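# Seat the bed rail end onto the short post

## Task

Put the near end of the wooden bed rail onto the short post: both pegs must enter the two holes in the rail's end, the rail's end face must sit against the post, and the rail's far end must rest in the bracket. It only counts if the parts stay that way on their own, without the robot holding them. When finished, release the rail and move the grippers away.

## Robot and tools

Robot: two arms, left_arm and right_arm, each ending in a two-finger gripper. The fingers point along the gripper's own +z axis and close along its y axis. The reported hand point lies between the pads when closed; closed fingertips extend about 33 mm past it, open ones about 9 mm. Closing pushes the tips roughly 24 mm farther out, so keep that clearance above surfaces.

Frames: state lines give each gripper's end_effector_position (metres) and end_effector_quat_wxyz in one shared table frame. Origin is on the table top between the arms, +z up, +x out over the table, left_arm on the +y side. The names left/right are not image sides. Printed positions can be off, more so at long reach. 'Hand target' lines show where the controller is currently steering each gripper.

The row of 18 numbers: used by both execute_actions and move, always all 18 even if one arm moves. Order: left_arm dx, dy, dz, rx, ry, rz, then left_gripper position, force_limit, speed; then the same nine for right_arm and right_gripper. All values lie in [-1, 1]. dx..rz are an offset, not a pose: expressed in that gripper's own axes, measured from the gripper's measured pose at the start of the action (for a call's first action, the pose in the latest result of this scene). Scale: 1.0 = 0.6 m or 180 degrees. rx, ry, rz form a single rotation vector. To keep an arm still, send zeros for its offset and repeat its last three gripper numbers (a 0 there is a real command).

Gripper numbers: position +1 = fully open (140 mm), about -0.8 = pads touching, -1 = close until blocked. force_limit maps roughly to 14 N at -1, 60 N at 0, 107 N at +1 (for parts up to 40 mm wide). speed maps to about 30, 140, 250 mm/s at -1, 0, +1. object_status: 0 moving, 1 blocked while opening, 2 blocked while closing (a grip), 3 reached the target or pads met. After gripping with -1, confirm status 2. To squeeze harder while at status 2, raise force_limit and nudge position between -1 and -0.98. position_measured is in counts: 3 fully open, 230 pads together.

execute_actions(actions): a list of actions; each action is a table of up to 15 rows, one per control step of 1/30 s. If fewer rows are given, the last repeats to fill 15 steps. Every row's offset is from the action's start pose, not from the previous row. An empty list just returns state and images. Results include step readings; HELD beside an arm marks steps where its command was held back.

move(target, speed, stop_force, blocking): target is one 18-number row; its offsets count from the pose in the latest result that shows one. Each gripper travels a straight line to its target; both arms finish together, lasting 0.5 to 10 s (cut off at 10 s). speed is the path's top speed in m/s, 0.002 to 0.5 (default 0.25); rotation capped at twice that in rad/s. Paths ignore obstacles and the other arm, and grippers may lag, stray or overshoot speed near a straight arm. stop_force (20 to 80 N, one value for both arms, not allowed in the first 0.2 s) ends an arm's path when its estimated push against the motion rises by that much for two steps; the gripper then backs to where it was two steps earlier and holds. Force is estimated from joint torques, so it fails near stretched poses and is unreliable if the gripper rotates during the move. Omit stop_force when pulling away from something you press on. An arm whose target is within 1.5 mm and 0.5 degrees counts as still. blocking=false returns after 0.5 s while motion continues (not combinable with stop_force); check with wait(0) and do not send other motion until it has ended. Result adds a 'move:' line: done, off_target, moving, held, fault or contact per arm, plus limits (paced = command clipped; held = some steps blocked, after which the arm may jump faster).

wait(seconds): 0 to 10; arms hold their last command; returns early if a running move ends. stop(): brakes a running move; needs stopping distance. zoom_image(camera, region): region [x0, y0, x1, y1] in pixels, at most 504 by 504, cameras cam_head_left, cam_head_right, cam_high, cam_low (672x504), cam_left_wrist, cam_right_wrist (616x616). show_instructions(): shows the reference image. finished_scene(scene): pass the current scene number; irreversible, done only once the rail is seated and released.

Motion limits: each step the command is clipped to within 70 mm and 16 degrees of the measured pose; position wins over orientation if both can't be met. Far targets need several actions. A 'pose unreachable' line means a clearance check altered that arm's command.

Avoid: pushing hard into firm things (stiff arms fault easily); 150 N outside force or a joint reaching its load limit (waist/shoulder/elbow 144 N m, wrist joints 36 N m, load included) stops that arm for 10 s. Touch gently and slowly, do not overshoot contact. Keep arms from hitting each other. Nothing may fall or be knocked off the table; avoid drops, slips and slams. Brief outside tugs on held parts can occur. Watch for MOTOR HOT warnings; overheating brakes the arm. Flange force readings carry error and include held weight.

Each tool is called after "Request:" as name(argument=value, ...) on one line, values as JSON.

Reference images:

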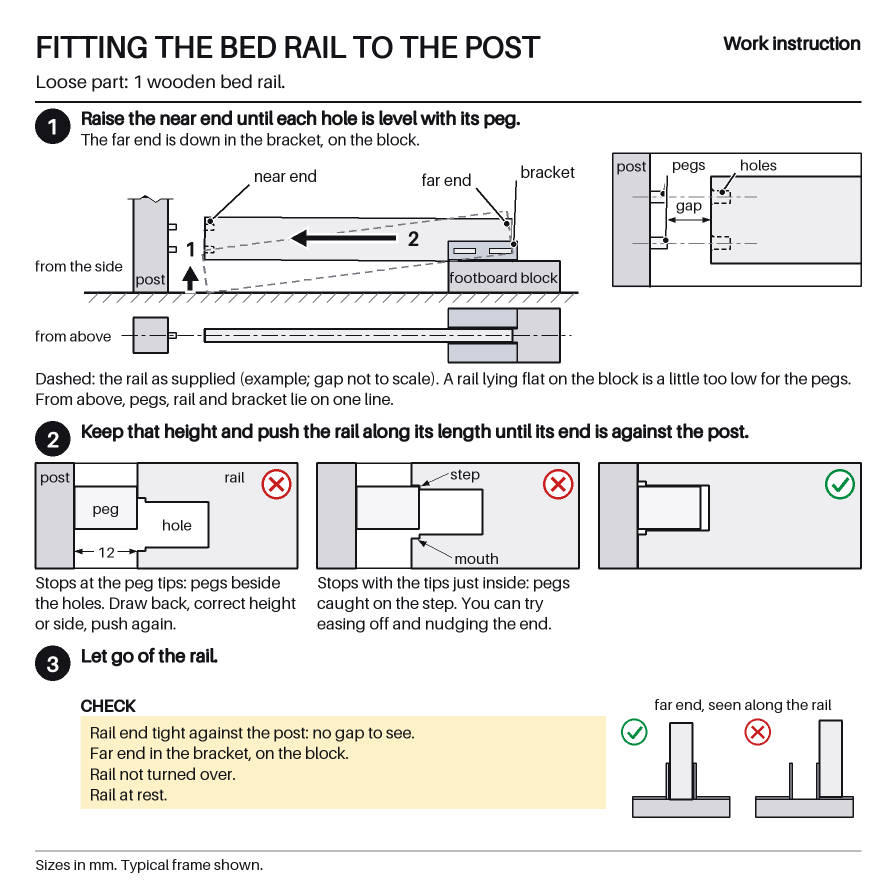

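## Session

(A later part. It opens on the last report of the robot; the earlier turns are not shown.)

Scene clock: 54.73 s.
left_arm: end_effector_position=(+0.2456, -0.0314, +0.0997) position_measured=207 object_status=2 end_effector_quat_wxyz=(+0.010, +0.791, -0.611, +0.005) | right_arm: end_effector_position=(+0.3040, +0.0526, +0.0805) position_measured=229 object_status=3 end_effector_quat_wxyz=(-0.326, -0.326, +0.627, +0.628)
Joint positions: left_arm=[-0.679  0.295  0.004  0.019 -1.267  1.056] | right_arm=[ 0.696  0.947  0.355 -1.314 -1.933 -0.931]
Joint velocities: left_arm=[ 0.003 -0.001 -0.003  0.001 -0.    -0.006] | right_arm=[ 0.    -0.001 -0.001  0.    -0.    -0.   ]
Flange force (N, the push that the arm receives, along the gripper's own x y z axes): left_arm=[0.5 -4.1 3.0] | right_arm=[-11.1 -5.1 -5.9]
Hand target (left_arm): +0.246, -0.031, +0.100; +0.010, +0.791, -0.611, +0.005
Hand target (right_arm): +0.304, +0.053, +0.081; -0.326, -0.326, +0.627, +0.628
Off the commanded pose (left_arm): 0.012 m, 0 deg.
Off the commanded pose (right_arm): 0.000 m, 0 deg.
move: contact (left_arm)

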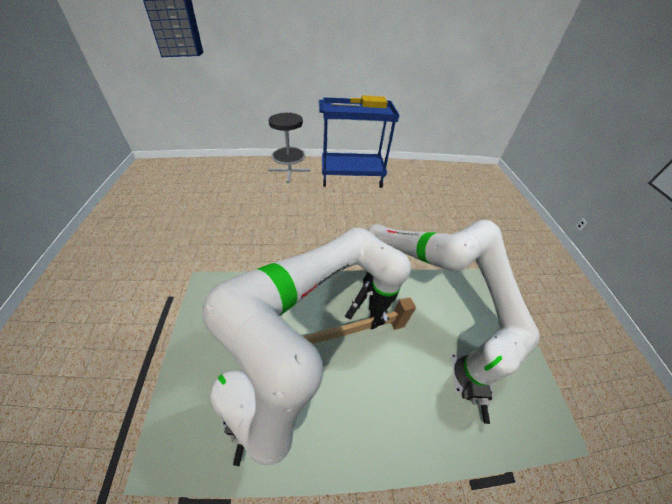

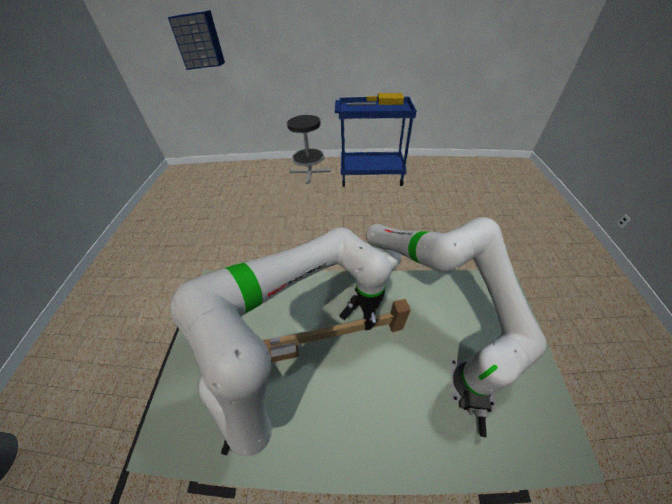

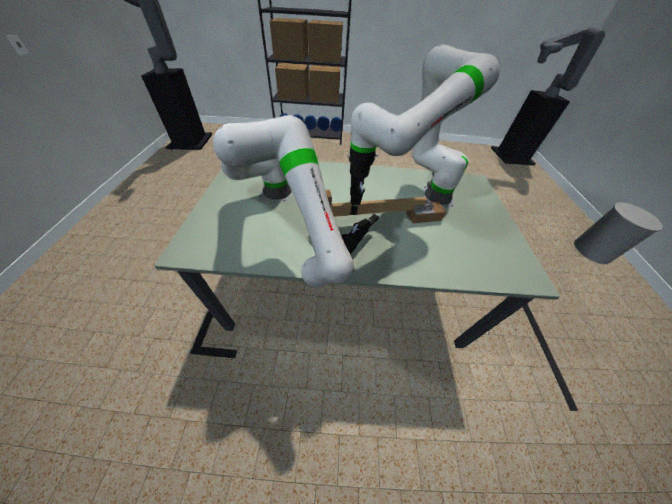

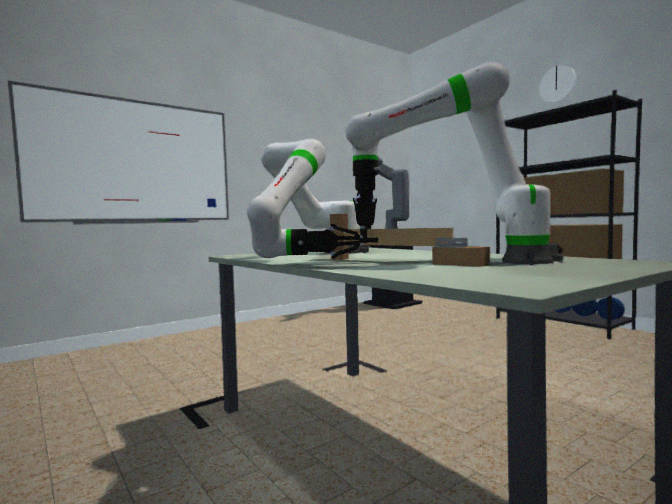

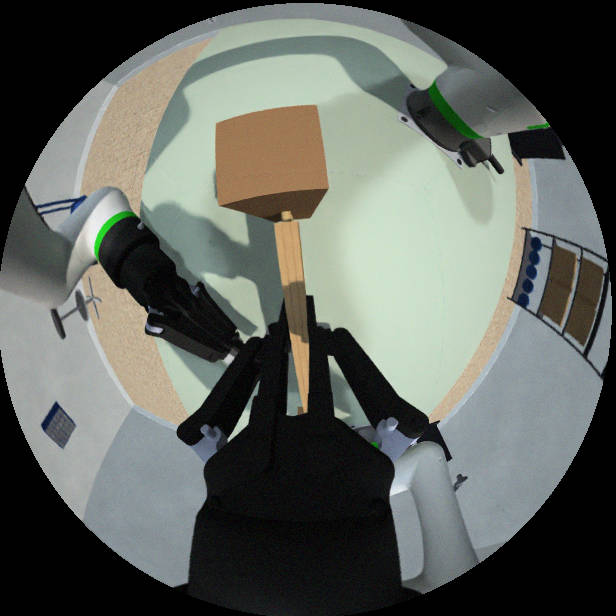

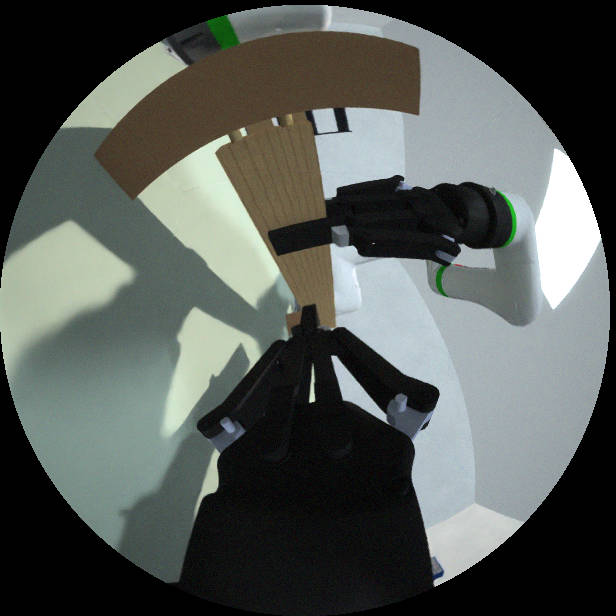

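Request:
move(target=[0.019, 0, 0.0004, 0, 0, 0, -1, 0.5, -0.8, 0, 0, 0, 0, 0, 0, -0.8, 0, 0], speed=0.007, stop_force=30)

Scene clock: 56.67 s.
left_arm: end_effector_position=(+0.2481, -0.0413, +0.0996) position_measured=207 object_status=2 end_effector_quat_wxyz=(+0.010, +0.791, -0.611, +0.005) | right_arm: end_effector_position=(+0.3040, +0.0526, +0.0805) position_measured=229 object_status=3 end_effector_quat_wxyz=(-0.326, -0.326, +0.627, +0.628)
Joint positions: left_arm=[-0.689  0.319  0.035  0.018 -1.275  1.066] | right_arm=[ 0.696  0.947  0.355 -1.314 -1.933 -0.931]
Joint velocities: left_arm=[ 0.002 -0.002 -0.003  0.002  0.002 -0.007] | right_arm=[-0.    -0.001  0.002  0.002 -0.     0.001]
Flange force (N, the push that the arm receives, along the gripper's own x y z axes): left_arm=[-31.5 -6.7 -19.0] | right_arm=[-9.8 -5.4 -6.1]
Hand target (left_arm): +0.248, -0.041, +0.100; +0.010, +0.791, -0.611, +0.005
Hand target (right_arm): +0.304, +0.053, +0.081; -0.326, -0.326, +0.627, +0.628
Off the commanded pose (left_arm): 0.001 m, 0 deg.
Off the commanded pose (right_arm): 0.000 m, 0 deg.
move: contact (left_arm)

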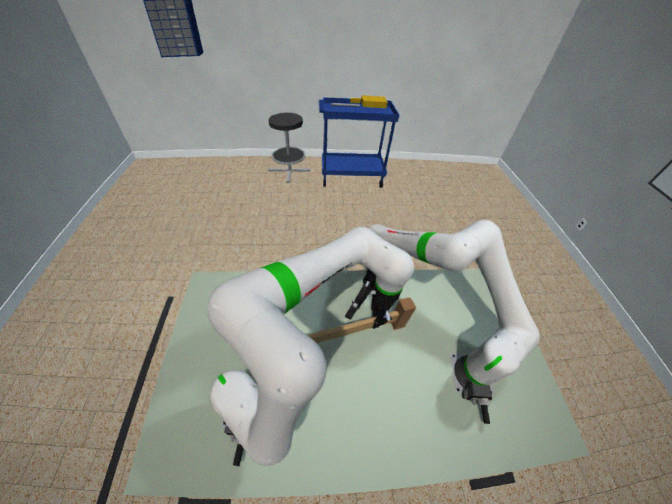

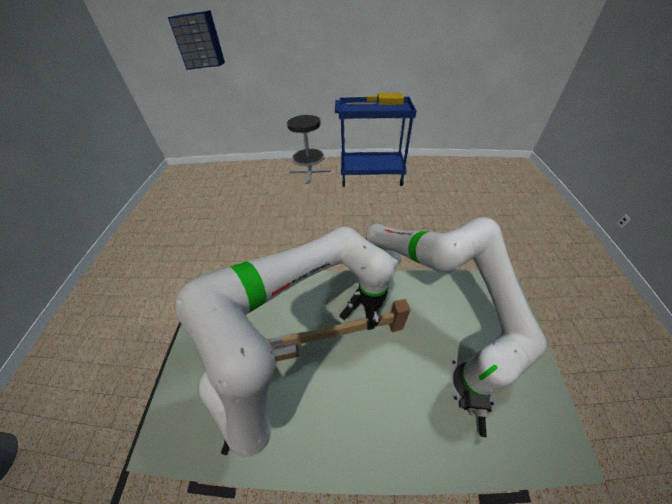

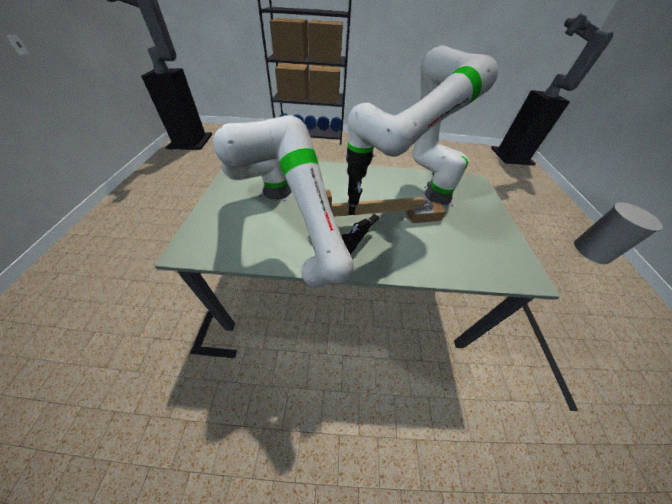

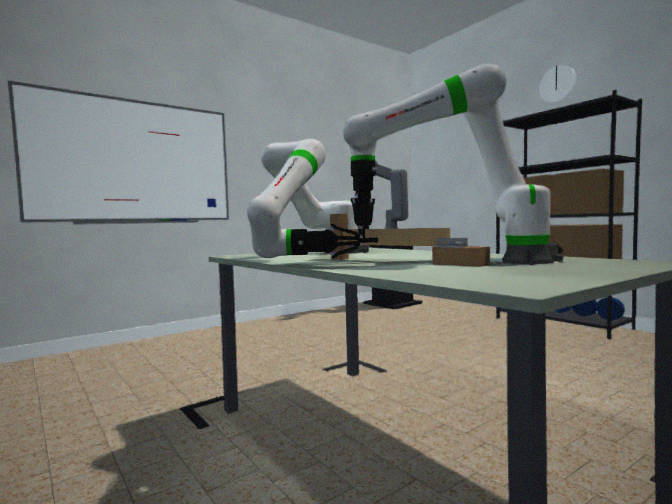

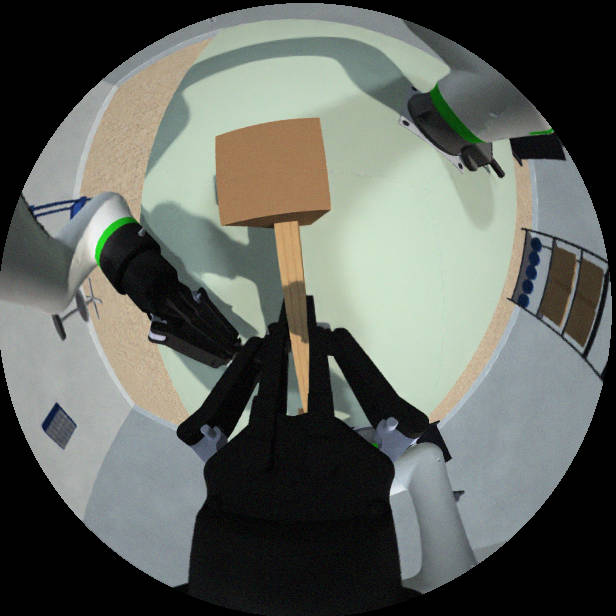

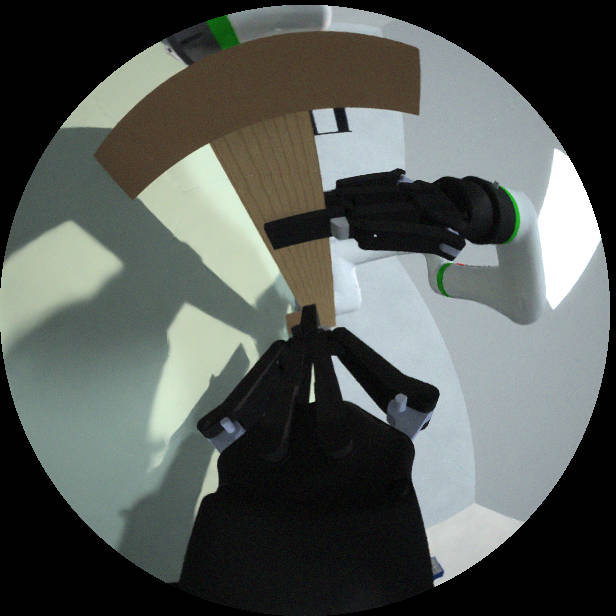

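Request:
zoom_image(camera="cam_left_wrist", region=[260, 200, 320, 245])

Request:
zoom_image(camera="cam_low", region=[420, 215, 500, 275])

Region (260, 200, 320, 245) of cam_left_wrist's 616x616 image, scaled by 8.400, with more detail than that image has; it fills the top 378 rows of this view, and the rest is white.

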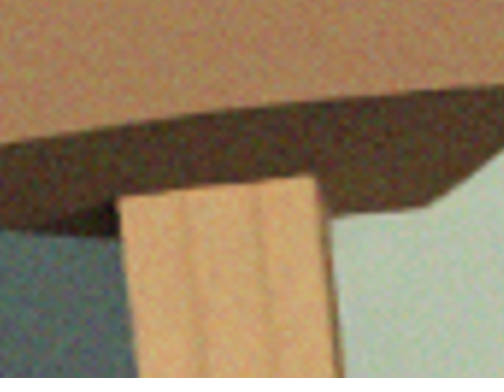

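Region (420, 215, 500, 275) of cam_low's 672x504 image, scaled by 6.300, with more detail than that image has; it fills the top 378 rows of this view, and the rest is white.

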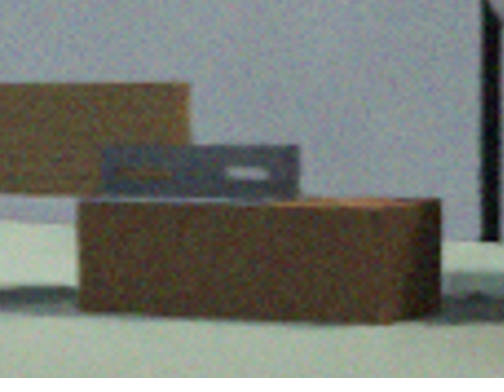

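Request:
execute_actions(actions=[[[-0.0002,0,0,0,0,0,-1,0.5,-0.8,0,0,0,0,0,0,-0.8,0,0],[-0.0004,0,0,0,0,0,-1,0.5,-0.8,0,0,0,0,0,0,-0.8,0,0],[-0.0006,0,0,0,0,0,-1,0.5,-0.8,0,0,0,0,0,0,-0.8,0,0],[-0.0007,0,0,0,0,0,-1,0.5,-0.8,0,0,0,0,0,0,-0.8,0,0],[-0.0007,0,0,0,0,0,-1,0.5,-0.8,0,0,0,0,0,0,-0.8,0,0],[-0.0007,0,0,0,0,0,-1,0.5,-0.8,0,0,0,0,0,0,-0.8,0,0],[-0.0007,0,0,0,0,0,-1,0.5,-0.8,0,0,0,0,0,0,-0.8,0,0],[-0.0007,0,0,0,0,0,-0.2,0.5,0.3,0,0,0,0,0,0,-0.8,0,0]]])

Scene clock: 58.17 s.
left_arm: end_effector_position=(+0.2479, -0.0409, +0.0996) position_measured=154 object_status=0 end_effector_quat_wxyz=(+0.010, +0.791, -0.611, +0.005) | right_arm: end_effector_position=(+0.3040, +0.0526, +0.0805) position_measured=229 object_status=3 end_effector_quat_wxyz=(-0.326, -0.326, +0.627, +0.628)
Joint positions: left_arm=[-0.688  0.318  0.034  0.018 -1.274  1.065] | right_arm=[ 0.696  0.947  0.355 -1.314 -1.933 -0.931]
Joint velocities: left_arm=[-0.    -0.    -0.    -0.001  0.     0.   ] | right_arm=[-0.001 -0.     0.     0.     0.     0.   ]
Flange force (N, the push that the arm receives, along the gripper's own x y z axes): left_arm=[-1.0 1.6 -1.1] | right_arm=[-3.6 -3.4 -1.8]
Hand target (left_arm): +0.248, -0.041, +0.100; +0.010, +0.791, -0.611, +0.005
Hand target (right_arm): +0.304, +0.053, +0.081; -0.326, -0.326, +0.627, +0.628
Off the commanded pose (left_arm): 0.000 m, 0 deg.
Off the commanded pose (right_arm): 0.000 m, 0 deg.
Step readings (end_effector_position):
0: left_arm (+0.2482, -0.0412, +0.0997) | right_arm (+0.3040, +0.0526, +0.0805)
1: left_arm (+0.2482, -0.0412, +0.0997) | right_arm (+0.3040, +0.0526, +0.0805)
2: left_arm (+0.2482, -0.0411, +0.0997) | right_arm (+0.3040, +0.0526, +0.0805)
4: left_arm (+0.2480, -0.0410, +0.0997) | right_arm (+0.3040, +0.0526, +0.0805)
8: left_arm (+0.2480, -0.0409, +0.0997) | right_arm (+0.3040, +0.0526, +0.0805)
15: end_effector_position above

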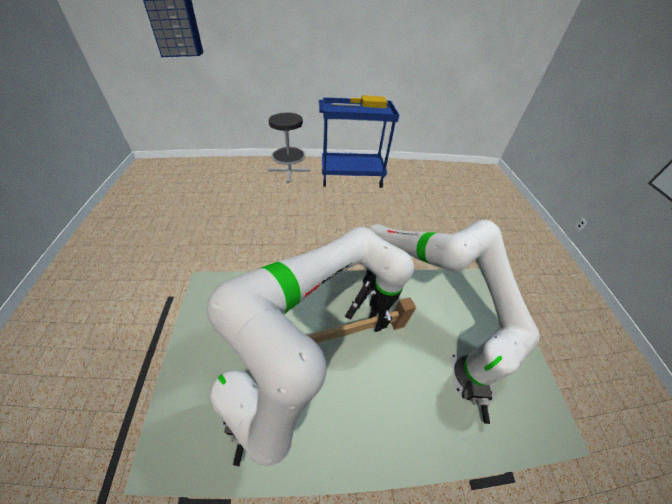

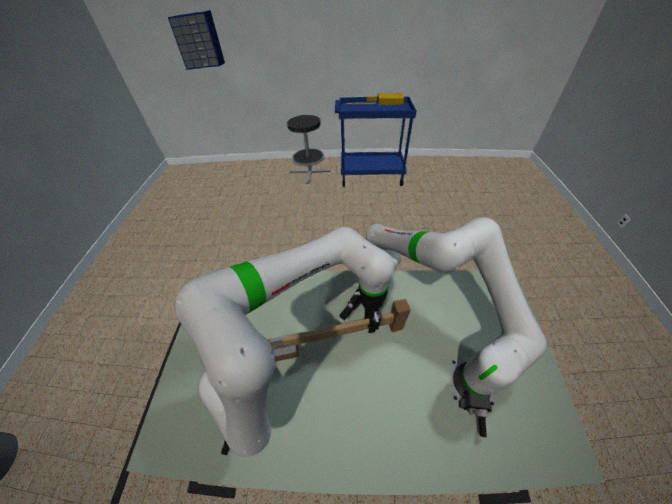

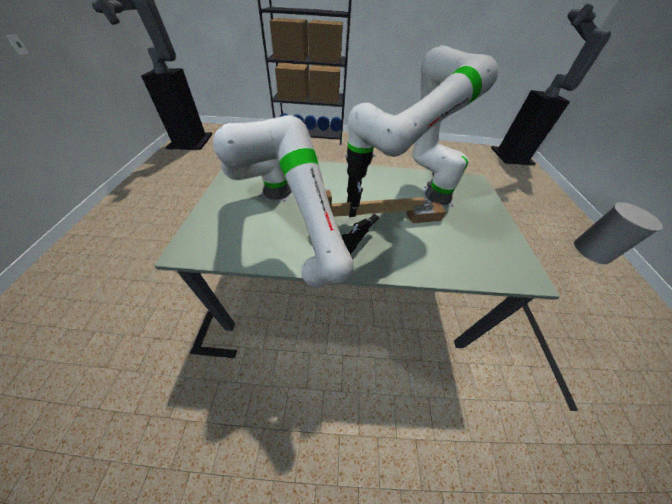

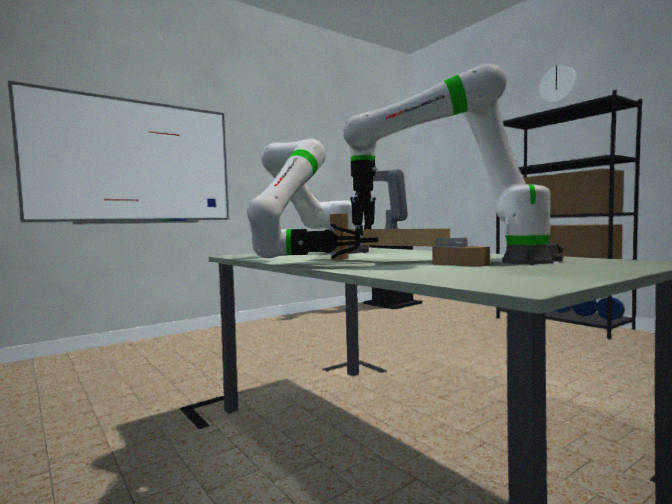

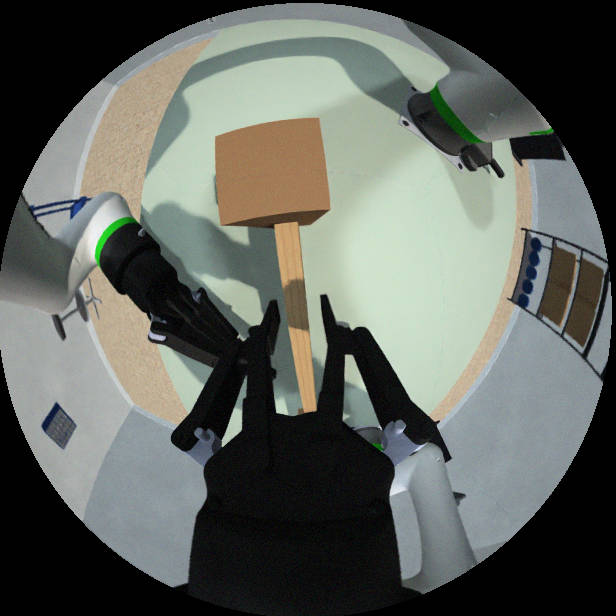

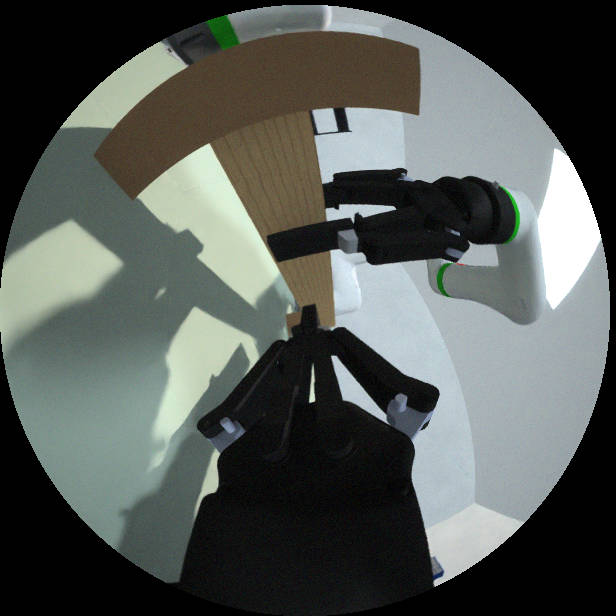

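Request:
move(target=[-0.05, 0, -0.25, 0, 0, 0, -0.2, 0.5, 0.3, 0, 0.1, -0.2, 0, 0, 0, -0.8, 0, 0], speed=0.25)

Request:
zoom_image(camera="cam_low", region=[310, 200, 500, 280])

Scene clock: 59.37 s.
left_arm: end_effector_position=(+0.2408, -0.0090, +0.2490) position_measured=154 object_status=3 end_effector_quat_wxyz=(+0.010, +0.791, -0.611, +0.005) | right_arm: end_effector_position=(+0.4024, -0.0162, +0.1402) position_measured=229 object_status=3 end_effector_quat_wxyz=(-0.326, -0.326, +0.627, +0.628)
Joint positions: left_arm=[-0.655  0.196  0.233  0.018 -1.596  1.038] | right_arm=[ 0.536  0.959  0.566 -1.315 -2.121 -1.106]
Joint velocities: left_arm=[ 0.001  0.001  0.001 -0.003 -0.002 -0.   ] | right_arm=[-0.001  0.     0.001 -0.    -0.     0.001]
Flange force (N, the push that the arm receives, along the gripper's own x y z axes): left_arm=[-4.1 1.3 -0.4] | right_arm=[-1.9 -4.0 -1.7]
Hand target (left_arm): +0.241, -0.009, +0.249; +0.010, +0.791, -0.611, +0.005
Hand target (right_arm): +0.402, -0.016, +0.140; -0.326, -0.326, +0.627, +0.628
Off the commanded pose (left_arm): 0.000 m, 0 deg.
Off the commanded pose (right_arm): 0.000 m, 0 deg.
move: done

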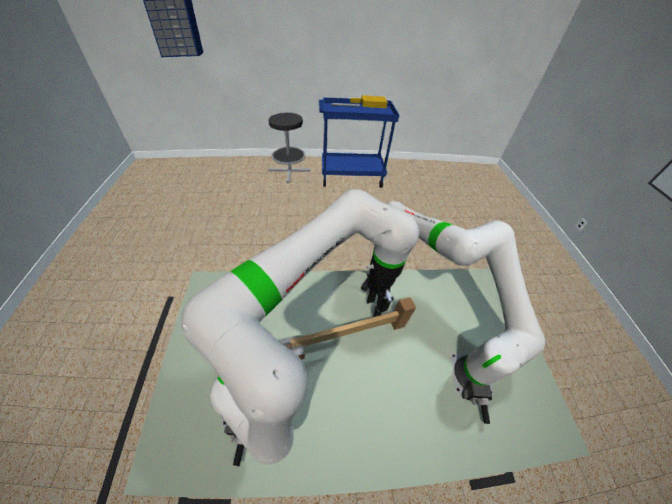

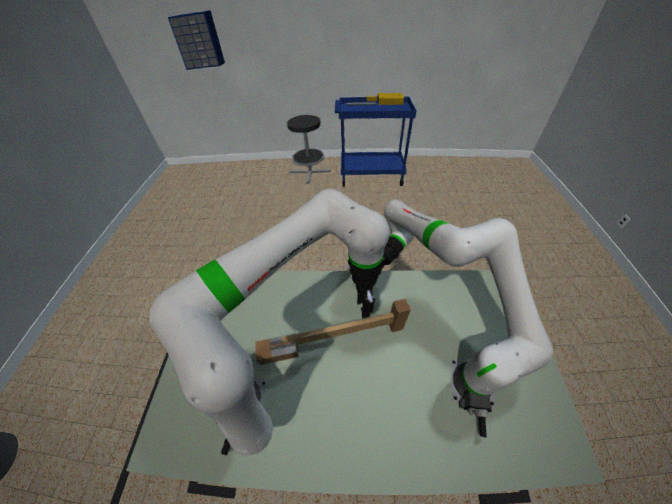

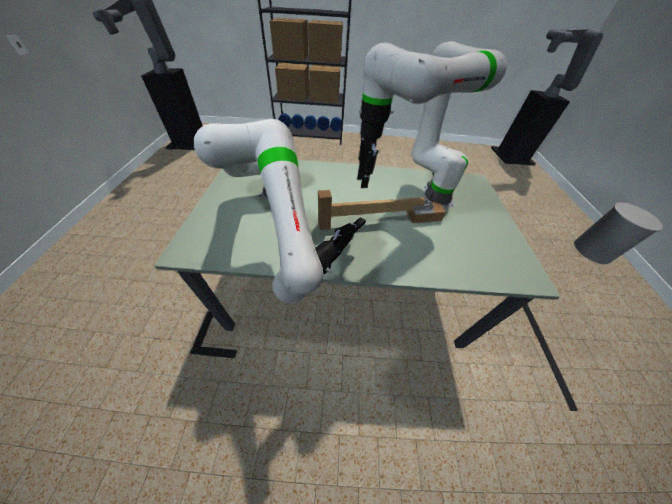

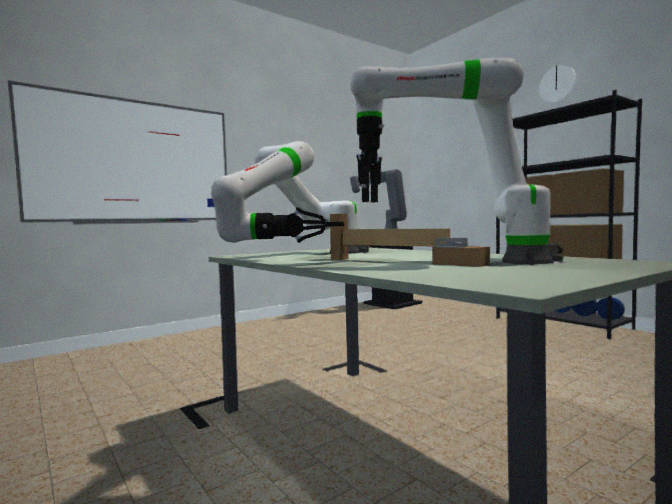

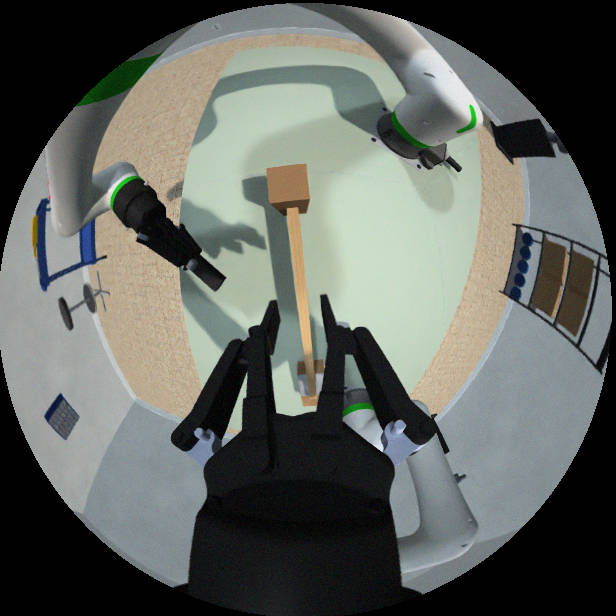

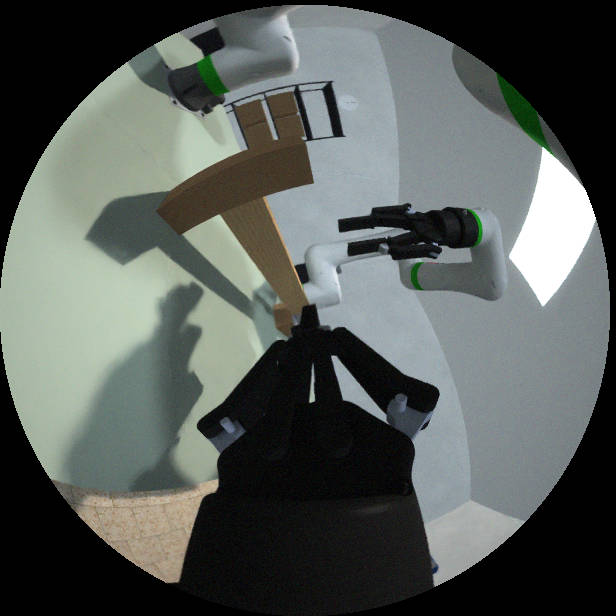

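Region (310, 200, 500, 280) of cam_low's 672x504 image, scaled by 2.653, with more detail than that image has; it fills the top 212 rows of this view, and the rest is white.

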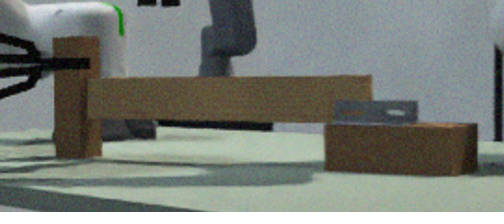

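Request:
zoom_image(camera="cam_high", region=[310, 185, 360, 235])

Request:
zoom_image(camera="cam_left_wrist", region=[270, 190, 315, 230])

Request:
zoom_image(camera="cam_left_wrist", region=[285, 350, 340, 410])

Region (310, 185, 360, 235) of cam_high's 672x504 image, scaled by 10.080, with more detail than that image has.

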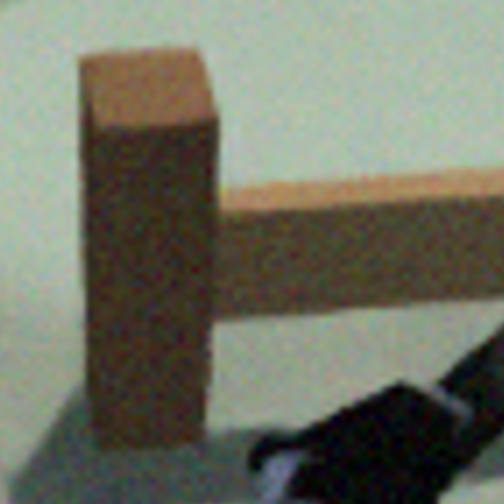

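Region (270, 190, 315, 230) of cam_left_wrist's 616x616 image, scaled by 11.200, with more detail than that image has.

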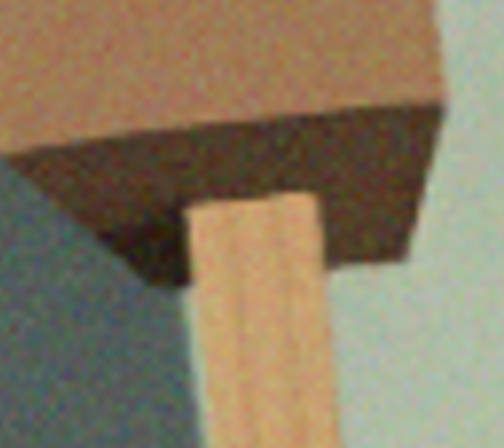

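Region (285, 350, 340, 410) of cam_left_wrist's 616x616 image, scaled by 8.400, with more detail than that image has; it fills the left 462 columns of this view, and the rest is white.

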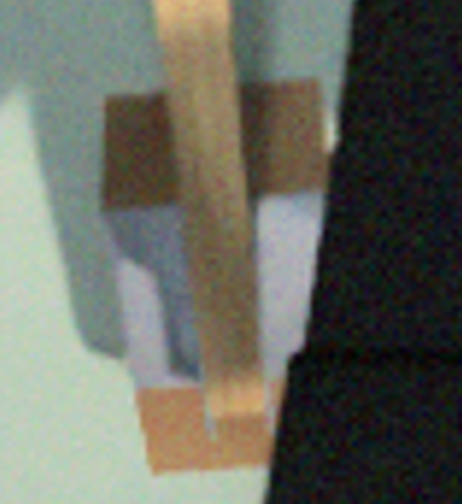

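The rail is seated against the post, far end in the bracket, both arms clear.

Request:
finished_scene(scene=1)

The scene is finished: the task was done.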